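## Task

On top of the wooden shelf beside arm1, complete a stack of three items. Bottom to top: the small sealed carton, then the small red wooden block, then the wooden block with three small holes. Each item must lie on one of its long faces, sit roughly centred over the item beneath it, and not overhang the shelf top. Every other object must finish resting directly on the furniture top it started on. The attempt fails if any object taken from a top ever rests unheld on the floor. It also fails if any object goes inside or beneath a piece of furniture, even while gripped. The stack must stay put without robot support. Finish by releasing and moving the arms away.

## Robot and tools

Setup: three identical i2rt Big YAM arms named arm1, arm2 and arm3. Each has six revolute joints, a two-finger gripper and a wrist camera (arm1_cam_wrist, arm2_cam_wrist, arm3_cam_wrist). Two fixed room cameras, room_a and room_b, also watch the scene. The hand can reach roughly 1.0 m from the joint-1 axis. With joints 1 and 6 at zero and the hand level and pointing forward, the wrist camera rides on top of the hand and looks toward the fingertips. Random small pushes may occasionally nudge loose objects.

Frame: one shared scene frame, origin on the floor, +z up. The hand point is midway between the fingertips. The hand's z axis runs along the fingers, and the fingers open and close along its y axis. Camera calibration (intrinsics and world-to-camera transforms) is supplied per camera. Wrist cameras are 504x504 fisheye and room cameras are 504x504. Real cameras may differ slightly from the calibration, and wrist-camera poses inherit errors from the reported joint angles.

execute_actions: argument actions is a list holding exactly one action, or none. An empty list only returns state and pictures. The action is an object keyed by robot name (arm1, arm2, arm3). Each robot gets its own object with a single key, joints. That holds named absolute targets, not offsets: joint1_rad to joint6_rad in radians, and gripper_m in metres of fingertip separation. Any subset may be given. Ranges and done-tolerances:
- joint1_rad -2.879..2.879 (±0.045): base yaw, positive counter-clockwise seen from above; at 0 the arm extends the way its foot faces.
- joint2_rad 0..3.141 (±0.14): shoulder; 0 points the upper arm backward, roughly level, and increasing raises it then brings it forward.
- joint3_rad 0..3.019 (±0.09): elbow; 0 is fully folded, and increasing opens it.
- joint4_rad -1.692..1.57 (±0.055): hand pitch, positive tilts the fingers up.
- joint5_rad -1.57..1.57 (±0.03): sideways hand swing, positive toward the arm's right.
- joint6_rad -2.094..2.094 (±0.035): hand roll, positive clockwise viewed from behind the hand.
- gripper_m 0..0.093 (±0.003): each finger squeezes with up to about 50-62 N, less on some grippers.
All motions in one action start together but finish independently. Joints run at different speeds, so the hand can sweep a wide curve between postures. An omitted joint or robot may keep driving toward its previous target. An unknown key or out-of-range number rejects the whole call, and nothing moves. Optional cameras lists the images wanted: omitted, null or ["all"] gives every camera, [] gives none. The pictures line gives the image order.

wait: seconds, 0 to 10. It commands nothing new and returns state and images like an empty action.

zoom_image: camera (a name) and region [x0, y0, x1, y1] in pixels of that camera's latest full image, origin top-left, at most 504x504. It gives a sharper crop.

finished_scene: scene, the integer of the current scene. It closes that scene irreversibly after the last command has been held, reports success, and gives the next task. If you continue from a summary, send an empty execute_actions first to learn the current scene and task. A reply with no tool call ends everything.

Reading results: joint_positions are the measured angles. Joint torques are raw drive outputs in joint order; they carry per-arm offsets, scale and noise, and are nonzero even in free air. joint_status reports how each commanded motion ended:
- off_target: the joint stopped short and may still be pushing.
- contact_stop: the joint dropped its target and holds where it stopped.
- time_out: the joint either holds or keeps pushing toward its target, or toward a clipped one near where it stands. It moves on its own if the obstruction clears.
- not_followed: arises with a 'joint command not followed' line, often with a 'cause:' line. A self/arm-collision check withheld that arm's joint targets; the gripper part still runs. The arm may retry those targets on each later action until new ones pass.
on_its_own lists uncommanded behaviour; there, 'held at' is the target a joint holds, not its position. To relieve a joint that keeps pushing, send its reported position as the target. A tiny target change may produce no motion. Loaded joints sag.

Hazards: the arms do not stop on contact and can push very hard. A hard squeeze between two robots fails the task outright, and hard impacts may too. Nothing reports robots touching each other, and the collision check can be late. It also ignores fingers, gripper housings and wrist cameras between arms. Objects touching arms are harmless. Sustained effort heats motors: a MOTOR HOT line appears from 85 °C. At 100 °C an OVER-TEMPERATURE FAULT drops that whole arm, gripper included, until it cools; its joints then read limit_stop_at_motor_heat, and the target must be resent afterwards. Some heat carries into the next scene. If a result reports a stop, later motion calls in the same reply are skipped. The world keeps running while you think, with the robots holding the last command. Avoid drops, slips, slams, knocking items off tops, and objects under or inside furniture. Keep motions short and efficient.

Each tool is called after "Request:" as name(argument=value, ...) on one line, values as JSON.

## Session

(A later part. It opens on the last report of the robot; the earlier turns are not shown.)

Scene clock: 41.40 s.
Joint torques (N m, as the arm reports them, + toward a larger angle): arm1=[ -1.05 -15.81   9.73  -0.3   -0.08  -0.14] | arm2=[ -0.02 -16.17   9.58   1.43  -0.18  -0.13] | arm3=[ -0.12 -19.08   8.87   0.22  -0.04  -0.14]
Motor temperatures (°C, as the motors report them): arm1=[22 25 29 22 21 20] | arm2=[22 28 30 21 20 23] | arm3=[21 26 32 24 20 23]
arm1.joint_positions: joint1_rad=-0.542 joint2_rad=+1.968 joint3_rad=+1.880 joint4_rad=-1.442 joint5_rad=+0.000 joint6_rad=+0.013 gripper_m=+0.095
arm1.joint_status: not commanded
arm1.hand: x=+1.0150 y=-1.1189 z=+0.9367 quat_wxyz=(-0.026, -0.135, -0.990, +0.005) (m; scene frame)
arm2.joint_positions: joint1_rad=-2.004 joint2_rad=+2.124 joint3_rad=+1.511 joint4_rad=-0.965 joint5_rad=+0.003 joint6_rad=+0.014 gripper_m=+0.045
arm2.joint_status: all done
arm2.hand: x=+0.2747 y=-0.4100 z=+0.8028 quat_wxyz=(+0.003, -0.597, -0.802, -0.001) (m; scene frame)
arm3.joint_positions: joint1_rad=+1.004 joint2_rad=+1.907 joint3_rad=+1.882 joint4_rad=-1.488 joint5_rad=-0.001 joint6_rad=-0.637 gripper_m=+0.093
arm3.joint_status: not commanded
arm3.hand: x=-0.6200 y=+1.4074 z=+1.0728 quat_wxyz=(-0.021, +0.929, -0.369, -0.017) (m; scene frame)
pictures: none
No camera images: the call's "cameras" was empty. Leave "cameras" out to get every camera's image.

Request:
execute_actions(actions=[{"arm2":{"joints":{"gripper_m":0.093,"joint2_rad":2.12,"joint4_rad":-0.97}},"arm1":{"joints":{"joint1_rad":0.2}}}], cameras=[])

Request:
execute_actions(actions=[{"arm2":{"joints":{"joint2_rad":1.5,"joint4_rad":-1.5}}}], cameras=[])

Request:
execute_actions(actions=[{"arm2":{"joints":{"joint1_rad":0}}}], cameras=[])

Request:
execute_actions(actions=[{"arm1":{"joints":{"joint1_rad":1.53,"joint2_rad":1.88,"joint3_rad":1.62,"joint4_rad":-1.3,"joint6_rad":-0.06}}}], cameras=["arm1_cam_wrist"])

Scene clock: 45.30 s.
Joint torques (N m, as the arm reports them, + toward a larger angle): arm1=[ -1.03 -15.84   9.73  -0.33   0.    -0.12] | arm2=[  0.02 -19.45   9.58   0.33  -0.15  -0.13] | arm3=[ -0.13 -18.93   8.86   0.2   -0.04  -0.15]
Motor temperatures (°C, as the motors report them): arm1=[22 25 29 22 21 20] | arm2=[22 28 30 21 20 23] | arm3=[21 26 33 24 20 23]
arm1.joint_positions: joint1_rad=+0.207 joint2_rad=+1.968 joint3_rad=+1.880 joint4_rad=-1.442 joint5_rad=-0.002 joint6_rad=+0.012 gripper_m=+0.095
arm1.joint_status: all done
arm1.hand: x=+0.9627 y=-0.6673 z=+0.9327 quat_wxyz=(-0.024, +0.237, -0.971, -0.001) (m; scene frame)
arm2.joint_positions: joint1_rad=-2.004 joint2_rad=+2.123 joint3_rad=+1.511 joint4_rad=-0.966 joint5_rad=+0.002 joint6_rad=+0.014 gripper_m=+0.093
arm2.joint_status: all done
arm2.hand: x=+0.2748 y=-0.4099 z=+0.8030 quat_wxyz=(+0.003, -0.597, -0.802, -0.001) (m; scene frame)
arm3.joint_positions: joint1_rad=+1.004 joint2_rad=+1.907 joint3_rad=+1.882 joint4_rad=-1.488 joint5_rad=-0.001 joint6_rad=-0.637 gripper_m=+0.093
arm3.joint_status: not commanded
arm3.hand: x=-0.6200 y=+1.4074 z=+1.0728 quat_wxyz=(-0.021, +0.929, -0.369, -0.017) (m; scene frame)
pictures: none
No camera images: the call's "cameras" was empty. Leave "cameras" out to get every camera's image.

Scene clock: 46.80 s.
Joint torques (N m, as the arm reports them, + toward a larger angle): arm1=[ -0.97 -15.8    9.72  -0.29  -0.01  -0.12] | arm2=[  0.06 -11.81  10.74   0.41  -0.15  -0.13] | arm3=[ -0.13 -18.97   8.88   0.2   -0.05  -0.15]
Motor temperatures (°C, as the motors report them): arm1=[22 25 29 22 21 20] | arm2=[22 28 30 21 20 23] | arm3=[21 26 33 24 20 23]
arm1.joint_positions: joint1_rad=+0.207 joint2_rad=+1.968 joint3_rad=+1.880 joint4_rad=-1.442 joint5_rad=-0.002 joint6_rad=+0.012 gripper_m=+0.095
arm1.joint_status: not commanded
arm1.hand: x=+0.9627 y=-0.6673 z=+0.9327 quat_wxyz=(-0.024, +0.237, -0.971, -0.001) (m; scene frame)
arm2.joint_positions: joint1_rad=-2.004 joint2_rad=+1.490 joint3_rad=+1.521 joint4_rad=-1.492 joint5_rad=+0.002 joint6_rad=+0.014 gripper_m=+0.093
arm2.joint_status: all done
arm2.hand: x=+0.2382 y=-0.2939 z=+1.1322 quat_wxyz=(-0.044, -0.596, -0.801, +0.033) (m; scene frame)
arm3.joint_positions: joint1_rad=+1.004 joint2_rad=+1.907 joint3_rad=+1.882 joint4_rad=-1.488 joint5_rad=-0.001 joint6_rad=-0.637 gripper_m=+0.093
arm3.joint_status: not commanded
arm3.hand: x=-0.6200 y=+1.4074 z=+1.0728 quat_wxyz=(-0.021, +0.929, -0.369, -0.017) (m; scene frame)
pictures: none
No camera images: the call's "cameras" was empty. Leave "cameras" out to get every camera's image.

Scene clock: 48.83 s.
Joint torques (N m, as the arm reports them, + toward a larger angle): arm1=[ -1.03 -15.78   9.68  -0.34  -0.01  -0.12] | arm2=[ -0.9  -12.65  10.69   0.39  -0.1   -0.12] | arm3=[ -0.12 -18.89   8.87   0.2   -0.04  -0.15]
Motor temperatures (°C, as the motors report them): arm1=[22 25 30 22 21 20] | arm2=[22 28 30 21 20 23] | arm3=[21 26 33 24 20 23]
arm1.joint_positions: joint1_rad=+0.207 joint2_rad=+1.968 joint3_rad=+1.880 joint4_rad=-1.442 joint5_rad=-0.002 joint6_rad=+0.012 gripper_m=+0.095
arm1.joint_status: not commanded
arm1.hand: x=+0.9627 y=-0.6673 z=+0.9327 quat_wxyz=(-0.024, +0.237, -0.971, -0.001) (m; scene frame)
arm2.joint_positions: joint1_rad=+0.007 joint2_rad=+1.500 joint3_rad=+1.521 joint4_rad=-1.492 joint5_rad=+0.001 joint6_rad=+0.013 gripper_m=+0.093
arm2.joint_status: all done
arm2.hand: x=+0.4428 y=+0.4701 z=+1.1274 quat_wxyz=(-0.046, +0.358, -0.932, -0.018) (m; scene frame)
arm3.joint_positions: joint1_rad=+1.004 joint2_rad=+1.907 joint3_rad=+1.882 joint4_rad=-1.488 joint5_rad=-0.001 joint6_rad=-0.637 gripper_m=+0.093
arm3.joint_status: not commanded
arm3.hand: x=-0.6200 y=+1.4074 z=+1.0728 quat_wxyz=(-0.021, +0.929, -0.369, -0.017) (m; scene frame)
pictures: none
No camera images: the call's "cameras" was empty. Leave "cameras" out to get every camera's image.

Scene clock: 50.60 s.
Joint torques (N m, as the arm reports them, + toward a larger angle): arm1=[ -1.1  -17.68   7.09  -0.08  -0.08  -0.13] | arm2=[ -0.77 -12.54  10.69   0.39  -0.1   -0.12] | arm3=[ -0.17 -19.02   8.9    0.18  -0.04  -0.15]
Motor temperatures (°C, as the motors report them): arm1=[22 25 29 22 21 20] | arm2=[22 27 30 21 20 23] | arm3=[21 26 33 24 20 23]
arm1.joint_positions: joint1_rad=+1.534 joint2_rad=+1.894 joint3_rad=+1.632 joint4_rad=-1.303 joint5_rad=-0.001 joint6_rad=-0.047 gripper_m=+0.095
arm1.joint_status: all done
arm1.hand: x=+0.2742 y=-0.4007 z=+0.8724 quat_wxyz=(-0.001, +0.803, -0.596, +0.004) (m; scene frame)
arm2.joint_positions: joint1_rad=+0.007 joint2_rad=+1.500 joint3_rad=+1.521 joint4_rad=-1.492 joint5_rad=+0.001 joint6_rad=+0.013 gripper_m=+0.093
arm2.joint_status: not commanded
arm2.hand: x=+0.4428 y=+0.4701 z=+1.1274 quat_wxyz=(-0.046, +0.358, -0.932, -0.018) (m; scene frame)
arm3.joint_positions: joint1_rad=+1.004 joint2_rad=+1.907 joint3_rad=+1.882 joint4_rad=-1.488 joint5_rad=-0.001 joint6_rad=-0.637 gripper_m=+0.093
arm3.joint_status: not commanded
arm3.hand: x=-0.6200 y=+1.4074 z=+1.0728 quat_wxyz=(-0.021, +0.929, -0.369, -0.017) (m; scene frame)
pictures: arm1_cam_wrist
camera_calibration (this result's frames):
arm1_cam_wrist: T_world_to_cam=[[0.956869, 0.290433, 0.00708856, -0.152069], [0.228981, -0.768974, 0.596863, -0.886291], [0.1788, -0.569497, -0.802312, 0.54217], [0, 0, 0, 1]] pos_world=[0.251514, -0.328605, 0.965063]
Images, in order (width x height): arm1_cam_wrist 504x504.

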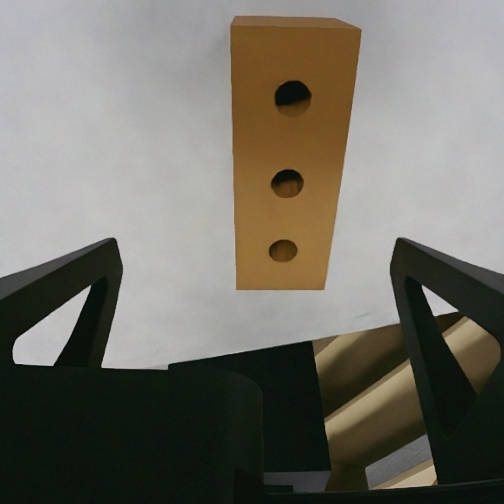

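Request:
execute_actions(actions=[{"arm1":{"joints":{"joint1_rad":1.505,"joint2_rad":2.0,"joint3_rad":1.56,"joint4_rad":-1.14}}}], cameras=[])

Request:
execute_actions(actions=[{"arm1":{"joints":{"gripper_m":0.01}}}], cameras=["arm1_cam_wrist"])

Request:
execute_actions(actions=[{"arm1":{"joints":{"joint2_rad":1.9,"joint3_rad":1.75,"joint4_rad":-1.38}}}], cameras=[])

Request:
execute_actions(actions=[{"arm1":{"joints":{"joint1_rad":-0.555,"joint6_rad":-0.45}}}], cameras=[])

Request:
execute_actions(actions=[{"arm1":{"joints":{"joint2_rad":2.03,"joint3_rad":1.63,"joint4_rad":-1.16}}}], cameras=["arm1_cam_wrist","room_a"])

Request:
zoom_image(camera="room_a", region=[0, 210, 100, 310])

Scene clock: 54.10 s.
Joint torques (N m, as the arm reports them, + toward a larger angle): arm1=[ -1.31 -15.66   7.28   0.34  -0.07  -0.13] | arm2=[ -0.78 -12.54  10.71   0.38  -0.1   -0.12] | arm3=[ -0.2  -18.96   8.85   0.23  -0.05  -0.15]
Motor temperatures (°C, as the motors report them): arm1=[22 25 29 22 21 20] | arm2=[22 27 31 21 20 23] | arm3=[21 26 33 24 20 23]
arm1.joint_positions: joint1_rad=+1.515 joint2_rad=+1.977 joint3_rad=+1.564 joint4_rad=-1.155 joint5_rad=-0.001 joint6_rad=-0.047 gripper_m=+0.095
arm1.joint_status: all done
arm1.hand: x=+0.2839 y=-0.3913 z=+0.8016 quat_wxyz=(-0.001, +0.797, -0.604, +0.005) (m; scene frame)
arm2.joint_positions: joint1_rad=+0.007 joint2_rad=+1.500 joint3_rad=+1.521 joint4_rad=-1.492 joint5_rad=+0.001 joint6_rad=+0.013 gripper_m=+0.093
arm2.joint_status: not commanded
arm2.hand: x=+0.4428 y=+0.4701 z=+1.1274 quat_wxyz=(-0.046, +0.358, -0.932, -0.018) (m; scene frame)
arm3.joint_positions: joint1_rad=+1.004 joint2_rad=+1.907 joint3_rad=+1.882 joint4_rad=-1.488 joint5_rad=-0.001 joint6_rad=-0.637 gripper_m=+0.093
arm3.joint_status: not commanded
arm3.hand: x=-0.6200 y=+1.4074 z=+1.0728 quat_wxyz=(-0.021, +0.929, -0.369, -0.017) (m; scene frame)
pictures: none
No camera images: the call's "cameras" was empty. Leave "cameras" out to get every camera's image.

Scene clock: 54.80 s.
Joint torques (N m, as the arm reports them, + toward a larger angle): arm1=[ -1.11 -15.54   7.24   0.21  -0.1   -0.14] | arm2=[ -0.72 -12.59  10.7    0.39  -0.1   -0.12] | arm3=[ -0.12 -18.79   8.86   0.2   -0.04  -0.14]
Motor temperatures (°C, as the motors report them): arm1=[22 25 29 22 21 20] | arm2=[22 27 31 21 20 23] | arm3=[21 26 33 24 20 23]
arm1.joint_positions: joint1_rad=+1.515 joint2_rad=+1.977 joint3_rad=+1.564 joint4_rad=-1.152 joint5_rad=+0.000 joint6_rad=-0.047 gripper_m=+0.045
arm1.joint_status: gripper_m off_target (ended at +0.045, target +0.010)
arm1.hand: x=+0.2839 y=-0.3908 z=+0.8016 quat_wxyz=(-0.001, +0.797, -0.603, +0.004) (m; scene frame)
arm2.joint_positions: joint1_rad=+0.007 joint2_rad=+1.500 joint3_rad=+1.521 joint4_rad=-1.492 joint5_rad=+0.001 joint6_rad=+0.013 gripper_m=+0.093
arm2.joint_status: not commanded
arm2.hand: x=+0.4428 y=+0.4701 z=+1.1274 quat_wxyz=(-0.046, +0.358, -0.932, -0.018) (m; scene frame)
arm3.joint_positions: joint1_rad=+1.004 joint2_rad=+1.907 joint3_rad=+1.882 joint4_rad=-1.488 joint5_rad=-0.001 joint6_rad=-0.637 gripper_m=+0.093
arm3.joint_status: not commanded
arm3.hand: x=-0.6200 y=+1.4074 z=+1.0728 quat_wxyz=(-0.021, +0.929, -0.369, -0.017) (m; scene frame)
pictures: arm1_cam_wrist
camera_calibration (this result's frames):
arm1_cam_wrist: T_world_to_cam=[[0.962126, 0.272498, 0.00764197, -0.172631], [0.214208, -0.773062, 0.597067, -0.836186], [0.168608, -0.572817, -0.802155, 0.490742], [0, 0, 0, 1]] pos_world=[0.262468, -0.318277, 0.89423]
Images, in order (width x height): arm1_cam_wrist 504x504.

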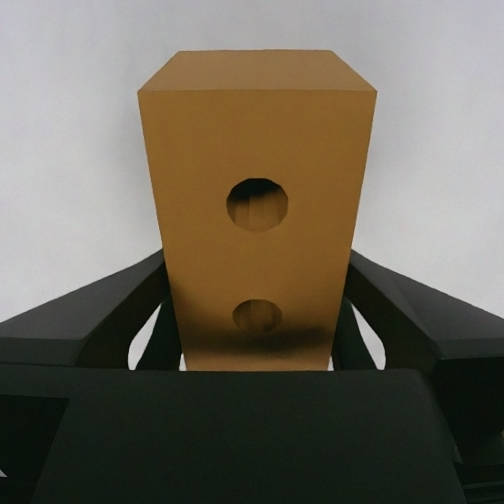

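Scene clock: 56.13 s.
Joint torques (N m, as the arm reports them, + toward a larger angle): arm1=[ -1.15 -17.53  11.42  -0.58  -0.09  -0.13] | arm2=[ -0.76 -12.63  10.7    0.38  -0.09  -0.12] | arm3=[ -0.22 -18.87   8.87   0.2   -0.04  -0.14]
Motor temperatures (°C, as the motors report them): arm1=[22 25 29 22 21 20] | arm2=[22 27 31 21 20 23] | arm3=[21 26 33 24 20 23]
arm1.joint_positions: joint1_rad=+1.515 joint2_rad=+1.907 joint3_rad=+1.701 joint4_rad=-1.366 joint5_rad=+0.000 joint6_rad=-0.047 gripper_m=+0.045
arm1.joint_status: all done
arm1.hand: x=+0.2831 y=-0.3906 z=+0.8909 quat_wxyz=(+0.001, +0.797, -0.603, +0.007) (m; scene frame)
arm2.joint_positions: joint1_rad=+0.007 joint2_rad=+1.500 joint3_rad=+1.521 joint4_rad=-1.492 joint5_rad=+0.001 joint6_rad=+0.013 gripper_m=+0.093
arm2.joint_status: not commanded
arm2.hand: x=+0.4428 y=+0.4701 z=+1.1274 quat_wxyz=(-0.046, +0.358, -0.932, -0.018) (m; scene frame)
arm3.joint_positions: joint1_rad=+1.004 joint2_rad=+1.907 joint3_rad=+1.882 joint4_rad=-1.488 joint5_rad=-0.001 joint6_rad=-0.637 gripper_m=+0.093
arm3.joint_status: not commanded
arm3.hand: x=-0.6200 y=+1.4074 z=+1.0728 quat_wxyz=(-0.021, +0.929, -0.369, -0.017) (m; scene frame)
pictures: none
No camera images: the call's "cameras" was empty. Leave "cameras" out to get every camera's image.

Scene clock: 58.23 s.
Joint torques (N m, as the arm reports them, + toward a larger angle): arm1=[  0.38 -17.25  11.45  -0.58  -0.2   -0.17] | arm2=[ -0.79 -12.57  10.7    0.38  -0.1   -0.12] | arm3=[ -0.18 -18.94   8.86   0.22  -0.05  -0.15]
Motor temperatures (°C, as the motors report them): arm1=[22 25 30 22 21 20] | arm2=[22 27 31 21 20 23] | arm3=[21 26 33 24 20 23]
arm1.joint_positions: joint1_rad=-0.565 joint2_rad=+1.907 joint3_rad=+1.701 joint4_rad=-1.366 joint5_rad=+0.001 joint6_rad=-0.435 gripper_m=+0.045
arm1.joint_status: all done
arm1.hand: x=+0.9756 y=-1.1230 z=+0.9035 quat_wxyz=(-0.004, +0.076, -0.997, +0.004) (m; scene frame)
arm2.joint_positions: joint1_rad=+0.007 joint2_rad=+1.500 joint3_rad=+1.521 joint4_rad=-1.492 joint5_rad=+0.001 joint6_rad=+0.013 gripper_m=+0.093
arm2.joint_status: not commanded
arm2.hand: x=+0.4428 y=+0.4701 z=+1.1274 quat_wxyz=(-0.046, +0.358, -0.932, -0.018) (m; scene frame)
arm3.joint_positions: joint1_rad=+1.004 joint2_rad=+1.907 joint3_rad=+1.882 joint4_rad=-1.488 joint5_rad=-0.001 joint6_rad=-0.637 gripper_m=+0.093
arm3.joint_status: not commanded
arm3.hand: x=-0.6200 y=+1.4074 z=+1.0728 quat_wxyz=(-0.021, +0.929, -0.369, -0.017) (m; scene frame)
pictures: none
No camera images: the call's "cameras" was empty. Leave "cameras" out to get every camera's image.

Scene clock: 59.73 s.
Joint torques (N m, as the arm reports them, + toward a larger angle): arm1=[  0.53 -17.88   8.21   0.25  -0.21  -0.17] | arm2=[ -0.71 -12.58  10.68   0.4   -0.1   -0.12] | arm3=[ -0.18 -18.94   8.86   0.23  -0.05  -0.15]
Motor temperatures (°C, as the motors report them): arm1=[22 25 30 22 21 20] | arm2=[22 27 31 21 20 23] | arm3=[21 26 33 24 20 23]
arm1.joint_positions: joint1_rad=-0.565 joint2_rad=+2.034 joint3_rad=+1.620 joint4_rad=-1.174 joint5_rad=+0.001 joint6_rad=-0.435 gripper_m=+0.045
arm1.joint_status: all done
arm1.hand: x=+0.9893 y=-1.1274 z=+0.8018 quat_wxyz=(+0.003, +0.077, -0.997, +0.002) (m; scene frame)
arm2.joint_positions: joint1_rad=+0.007 joint2_rad=+1.500 joint3_rad=+1.521 joint4_rad=-1.492 joint5_rad=+0.001 joint6_rad=+0.013 gripper_m=+0.093
arm2.joint_status: not commanded
arm2.hand: x=+0.4428 y=+0.4701 z=+1.1274 quat_wxyz=(-0.046, +0.358, -0.932, -0.018) (m; scene frame)
arm3.joint_positions: joint1_rad=+1.004 joint2_rad=+1.907 joint3_rad=+1.882 joint4_rad=-1.488 joint5_rad=-0.001 joint6_rad=-0.637 gripper_m=+0.093
arm3.joint_status: not commanded
arm3.hand: x=-0.6200 y=+1.4074 z=+1.0728 quat_wxyz=(-0.021, +0.929, -0.369, -0.017) (m; scene frame)
pictures: arm1_cam_wrist, room_a
camera_calibration (this result's frames):
arm1_cam_wrist: T_world_to_cam=[[0.153514, -0.988141, 0.00320835, -1.26836], [-0.792108, -0.121117, 0.598244, 0.172767], [-0.590761, -0.0943803, -0.801308, 1.23996], [0, 0, 0, 1]] pos_world=[1.06408, -1.11537, 0.8943]
Images, in order (width x height): arm1_cam_wrist 504x504, room_a 504x504.

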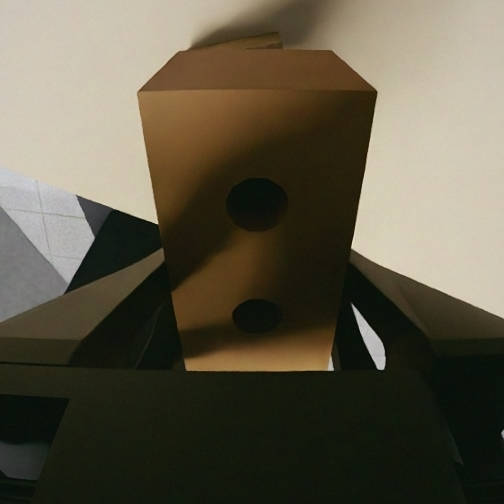

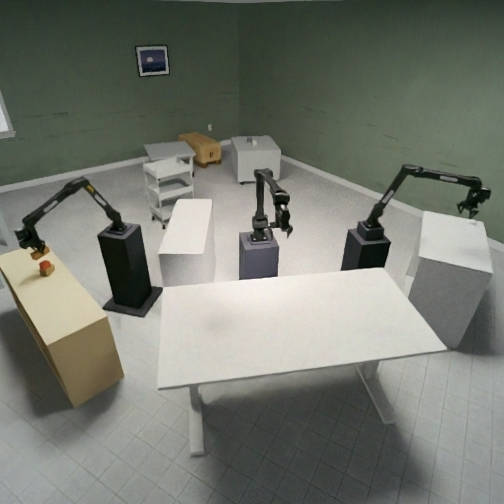

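Region (0, 210, 100, 310) of room_a's 504x504 image, scaled by 5.040, with more detail than that image has.

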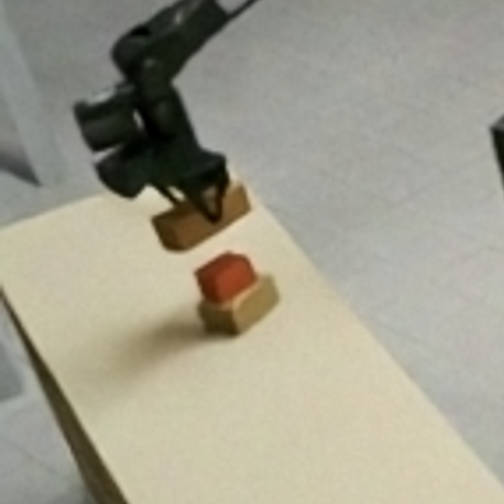

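Request:
execute_actions(actions=[{"arm1":{"joints":{"joint1_rad":-0.535,"joint2_rad":2.14,"joint4_rad":-1.06}}}], cameras=["room_a"])

Request:
zoom_image(camera="room_a", region=[0, 210, 100, 310])

Scene clock: 61.67 s.
Joint torques (N m, as the arm reports them, + toward a larger angle): arm1=[  0.33 -17.83   7.92   0.24  -0.23  -0.15] | arm2=[ -0.8  -12.55  10.69   0.39  -0.1   -0.12] | arm3=[ -0.16 -18.93   8.85   0.21  -0.05  -0.15]
Motor temperatures (°C, as the motors report them): arm1=[22 25 29 22 21 20] | arm2=[22 27 31 21 20 23] | arm3=[21 26 33 24 20 23]
arm1.joint_positions: joint1_rad=-0.545 joint2_rad=+2.129 joint3_rad=+1.620 joint4_rad=-1.073 joint5_rad=+0.002 joint6_rad=-0.436 gripper_m=+0.045
arm1.joint_status: all done
arm1.hand: x=+1.0062 y=-1.1195 z=+0.7462 quat_wxyz=(+0.001, +0.087, -0.996, +0.003) (m; scene frame)
arm2.joint_positions: joint1_rad=+0.007 joint2_rad=+1.500 joint3_rad=+1.521 joint4_rad=-1.492 joint5_rad=+0.001 joint6_rad=+0.013 gripper_m=+0.093
arm2.joint_status: not commanded
arm2.hand: x=+0.4428 y=+0.4701 z=+1.1274 quat_wxyz=(-0.046, +0.358, -0.932, -0.018) (m; scene frame)
arm3.joint_positions: joint1_rad=+1.004 joint2_rad=+1.907 joint3_rad=+1.882 joint4_rad=-1.488 joint5_rad=-0.001 joint6_rad=-0.637 gripper_m=+0.093
arm3.joint_status: not commanded
arm3.hand: x=-0.6200 y=+1.4074 z=+1.0728 quat_wxyz=(-0.021, +0.929, -0.369, -0.017) (m; scene frame)
pictures: room_a
Images, in order (width x height): room_a 504x504.

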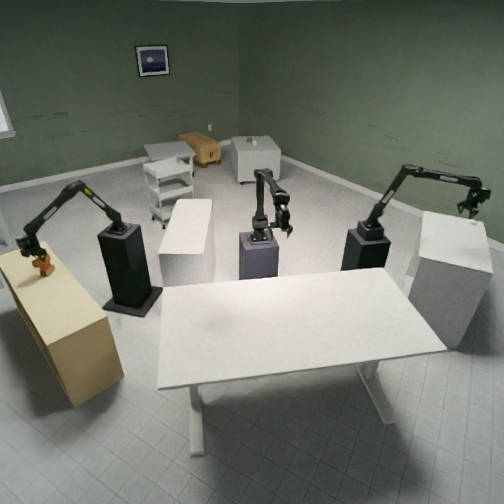

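Region (0, 210, 100, 310) of room_a's 504x504 image, scaled by 5.040, with more detail than that image has.

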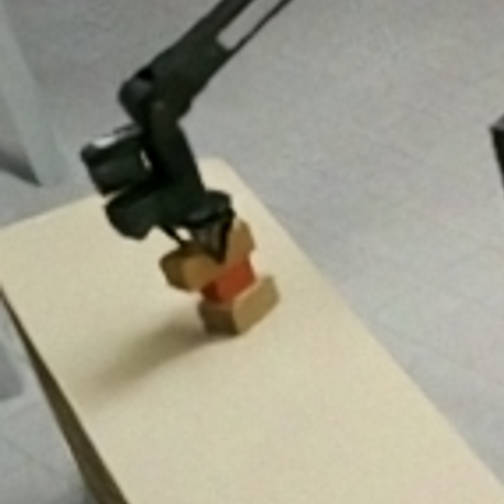

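Slightly far out, not yet touching; lowering j3 fixes both.

Request:
execute_actions(actions=[{"arm1":{"joints":{"joint3_rad":1.57,"joint4_rad":-1.02}}}], cameras=["room_a"])

Request:
zoom_image(camera="room_a", region=[0, 210, 100, 310])

Scene clock: 64.93 s.
Joint torques (N m, as the arm reports them, + toward a larger angle): arm1=[  0.59 -16.98   5.18   0.57  -0.23  -0.15] | arm2=[ -0.75 -12.55  10.7    0.39  -0.1   -0.12] | arm3=[ -0.2  -18.9    8.87   0.25  -0.05  -0.14]
Motor temperatures (°C, as the motors report them): arm1=[22 25 29 22 21 20] | arm2=[22 27 31 21 20 23] | arm3=[21 27 33 24 20 23]
arm1.joint_positions: joint1_rad=-0.545 joint2_rad=+2.120 joint3_rad=+1.601 joint4_rad=-1.042 joint5_rad=+0.002 joint6_rad=-0.436 gripper_m=+0.045
arm1.joint_status: all done
arm1.hand: x=+1.0064 y=-1.1196 z=+0.7448 quat_wxyz=(-0.009, +0.087, -0.996, +0.007) (m; scene frame)
arm2.joint_positions: joint1_rad=+0.007 joint2_rad=+1.500 joint3_rad=+1.521 joint4_rad=-1.492 joint5_rad=+0.001 joint6_rad=+0.013 gripper_m=+0.093
arm2.joint_status: not commanded
arm2.hand: x=+0.4428 y=+0.4701 z=+1.1274 quat_wxyz=(-0.046, +0.358, -0.932, -0.018) (m; scene frame)
arm3.joint_positions: joint1_rad=+1.004 joint2_rad=+1.907 joint3_rad=+1.882 joint4_rad=-1.488 joint5_rad=-0.001 joint6_rad=-0.637 gripper_m=+0.093
arm3.joint_status: not commanded
arm3.hand: x=-0.6200 y=+1.4074 z=+1.0728 quat_wxyz=(-0.021, +0.929, -0.369, -0.017) (m; scene frame)
pictures: room_a
Images, in order (width x height): room_a 504x504.

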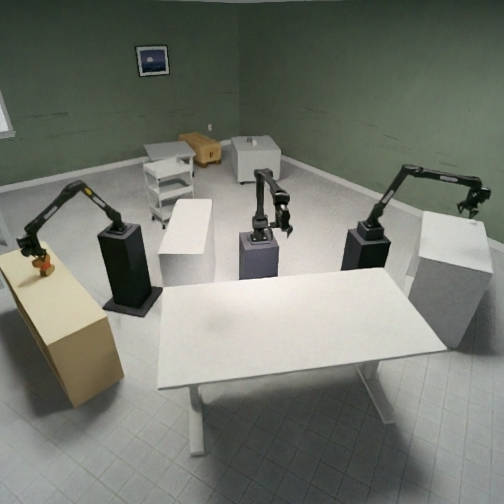

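Region (0, 210, 100, 310) of room_a's 504x504 image, scaled by 5.040, with more detail than that image has.

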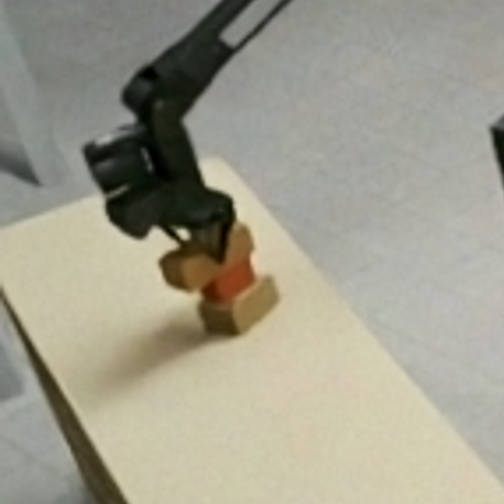

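Touching, 1.2 cm off; re-seat.

Request:
execute_actions(actions=[{"arm1":{"joints":{"joint2_rad":2.06,"joint4_rad":-1.07}}}], cameras=[])

Request:
execute_actions(actions=[{"arm1":{"joints":{"joint2_rad":2.125}}}], cameras=[])

Request:
execute_actions(actions=[{"arm1":{"joints":{"gripper_m":0.093,"joint2_rad":2.1}}}], cameras=[])

Request:
execute_actions(actions=[{"arm1":{"joints":{"joint2_rad":1.8,"joint4_rad":-1.35}}}], cameras=["room_a"])

Request:
zoom_image(camera="room_a", region=[0, 210, 100, 310])

Scene clock: 67.77 s.
Joint torques (N m, as the arm reports them, + toward a larger angle): arm1=[  0.37 -20.53   6.89  -0.54  -0.22  -0.14] | arm2=[ -0.8  -12.56  10.69   0.38  -0.1   -0.12] | arm3=[ -0.18 -18.93   8.89   0.21  -0.04  -0.15]
Motor temperatures (°C, as the motors report them): arm1=[22 25 29 22 21 20] | arm2=[22 27 31 21 20 23] | arm3=[21 27 33 24 20 23]
arm1.joint_positions: joint1_rad=-0.545 joint2_rad=+2.099 joint3_rad=+1.574 joint4_rad=-1.057 joint5_rad=+0.002 joint6_rad=-0.436 gripper_m=+0.045
arm1.joint_status: all done
arm1.hand: x=+0.9945 y=-1.1165 z=+0.7480 quat_wxyz=(+0.001, +0.088, -0.996, +0.003) (m; scene frame)
arm2.joint_positions: joint1_rad=+0.007 joint2_rad=+1.500 joint3_rad=+1.521 joint4_rad=-1.492 joint5_rad=+0.001 joint6_rad=+0.013 gripper_m=+0.093
arm2.joint_status: not commanded
arm2.hand: x=+0.4428 y=+0.4701 z=+1.1274 quat_wxyz=(-0.046, +0.358, -0.932, -0.018) (m; scene frame)
arm3.joint_positions: joint1_rad=+1.004 joint2_rad=+1.907 joint3_rad=+1.882 joint4_rad=-1.488 joint5_rad=-0.001 joint6_rad=-0.637 gripper_m=+0.093
arm3.joint_status: not commanded
arm3.hand: x=-0.6200 y=+1.4074 z=+1.0728 quat_wxyz=(-0.021, +0.929, -0.369, -0.017) (m; scene frame)
pictures: none
No camera images: the call's "cameras" was empty. Leave "cameras" out to get every camera's image.

Scene clock: 68.33 s.
Joint torques (N m, as the arm reports them, + toward a larger angle): arm1=[  0.54 -16.17   6.9   -0.54  -0.24  -0.14] | arm2=[ -0.82 -12.58  10.69   0.39  -0.1   -0.12] | arm3=[ -0.17 -18.94   8.89   0.2   -0.05  -0.15]
Motor temperatures (°C, as the motors report them): arm1=[22 25 29 22 21 20] | arm2=[22 27 31 21 20 23] | arm3=[21 27 33 24 20 23]
arm1.joint_positions: joint1_rad=-0.545 joint2_rad=+2.099 joint3_rad=+1.574 joint4_rad=-1.057 joint5_rad=+0.002 joint6_rad=-0.436 gripper_m=+0.045
arm1.joint_status: all done
arm1.hand: x=+0.9945 y=-1.1165 z=+0.7480 quat_wxyz=(+0.001, +0.088, -0.996, +0.003) (m; scene frame)
arm2.joint_positions: joint1_rad=+0.007 joint2_rad=+1.500 joint3_rad=+1.521 joint4_rad=-1.492 joint5_rad=+0.001 joint6_rad=+0.013 gripper_m=+0.093
arm2.joint_status: not commanded
arm2.hand: x=+0.4428 y=+0.4701 z=+1.1274 quat_wxyz=(-0.046, +0.358, -0.932, -0.018) (m; scene frame)
arm3.joint_positions: joint1_rad=+1.004 joint2_rad=+1.907 joint3_rad=+1.882 joint4_rad=-1.488 joint5_rad=-0.001 joint6_rad=-0.637 gripper_m=+0.093
arm3.joint_status: not commanded
arm3.hand: x=-0.6200 y=+1.4074 z=+1.0728 quat_wxyz=(-0.021, +0.929, -0.369, -0.017) (m; scene frame)
pictures: none
No camera images: the call's "cameras" was empty. Leave "cameras" out to get every camera's image.

Scene clock: 69.03 s.
Joint torques (N m, as the arm reports them, + toward a larger angle): arm1=[  0.69 -18.02   6.89  -0.55  -0.24  -0.14] | arm2=[ -0.75 -12.58  10.7    0.41  -0.1   -0.12] | arm3=[ -0.09 -18.92   8.88   0.23  -0.04  -0.15]
Motor temperatures (°C, as the motors report them): arm1=[22 25 29 22 21 20] | arm2=[22 27 31 21 20 23] | arm3=[21 27 33 24 20 23]
arm1.joint_positions: joint1_rad=-0.545 joint2_rad=+2.099 joint3_rad=+1.574 joint4_rad=-1.057 joint5_rad=+0.002 joint6_rad=-0.436 gripper_m=+0.093
arm1.joint_status: all done
arm1.hand: x=+0.9945 y=-1.1165 z=+0.7480 quat_wxyz=(+0.001, +0.088, -0.996, +0.003) (m; scene frame)
arm2.joint_positions: joint1_rad=+0.007 joint2_rad=+1.500 joint3_rad=+1.521 joint4_rad=-1.492 joint5_rad=+0.001 joint6_rad=+0.013 gripper_m=+0.093
arm2.joint_status: not commanded
arm2.hand: x=+0.4428 y=+0.4701 z=+1.1274 quat_wxyz=(-0.046, +0.358, -0.932, -0.018) (m; scene frame)
arm3.joint_positions: joint1_rad=+1.004 joint2_rad=+1.907 joint3_rad=+1.882 joint4_rad=-1.488 joint5_rad=-0.001 joint6_rad=-0.637 gripper_m=+0.093
arm3.joint_status: not commanded
arm3.hand: x=-0.6200 y=+1.4074 z=+1.0728 quat_wxyz=(-0.021, +0.929, -0.369, -0.017) (m; scene frame)
pictures: none
No camera images: the call's "cameras" was empty. Leave "cameras" out to get every camera's image.

Scene clock: 70.33 s.
Joint torques (N m, as the arm reports them, + toward a larger angle): arm1=[  0.51 -12.4    8.56  -0.49  -0.24  -0.14] | arm2=[ -0.72 -12.64  10.69   0.39  -0.1   -0.12] | arm3=[ -0.06 -19.     8.86   0.23  -0.04  -0.15]
Motor temperatures (°C, as the motors report them): arm1=[22 25 29 22 21 20] | arm2=[22 27 31 21 20 23] | arm3=[21 27 33 24 20 23]
arm1.joint_positions: joint1_rad=-0.545 joint2_rad=+1.765 joint3_rad=+1.565 joint4_rad=-1.337 joint5_rad=+0.002 joint6_rad=-0.436 gripper_m=+0.093
arm1.joint_status: all done
arm1.hand: x=+0.9399 y=-1.1010 z=+0.9291 quat_wxyz=(-0.021, +0.088, -0.996, +0.011) (m; scene frame)
arm2.joint_positions: joint1_rad=+0.007 joint2_rad=+1.500 joint3_rad=+1.521 joint4_rad=-1.492 joint5_rad=+0.001 joint6_rad=+0.013 gripper_m=+0.093
arm2.joint_status: not commanded
arm2.hand: x=+0.4428 y=+0.4701 z=+1.1274 quat_wxyz=(-0.046, +0.358, -0.932, -0.018) (m; scene frame)
arm3.joint_positions: joint1_rad=+1.004 joint2_rad=+1.907 joint3_rad=+1.882 joint4_rad=-1.488 joint5_rad=-0.001 joint6_rad=-0.637 gripper_m=+0.093
arm3.joint_status: not commanded
arm3.hand: x=-0.6200 y=+1.4074 z=+1.0728 quat_wxyz=(-0.021, +0.929, -0.369, -0.017) (m; scene frame)
pictures: room_a
Images, in order (width x height): room_a 504x504.

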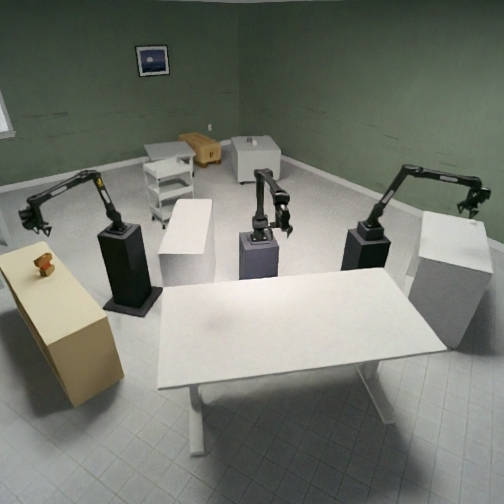

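Region (0, 210, 100, 310) of room_a's 504x504 image, scaled by 5.040, with more detail than that image has.

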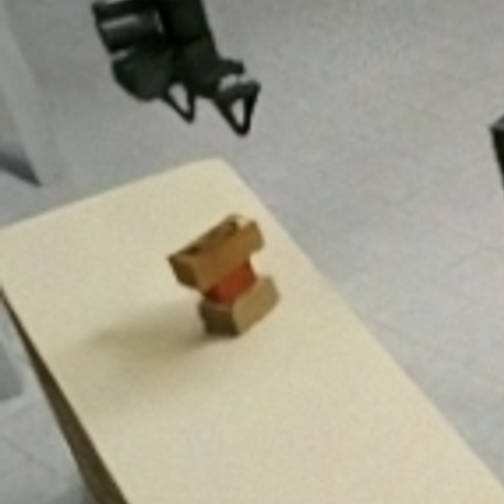

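Request:
finished_scene(scene=2)

The scene is finished: the task was done.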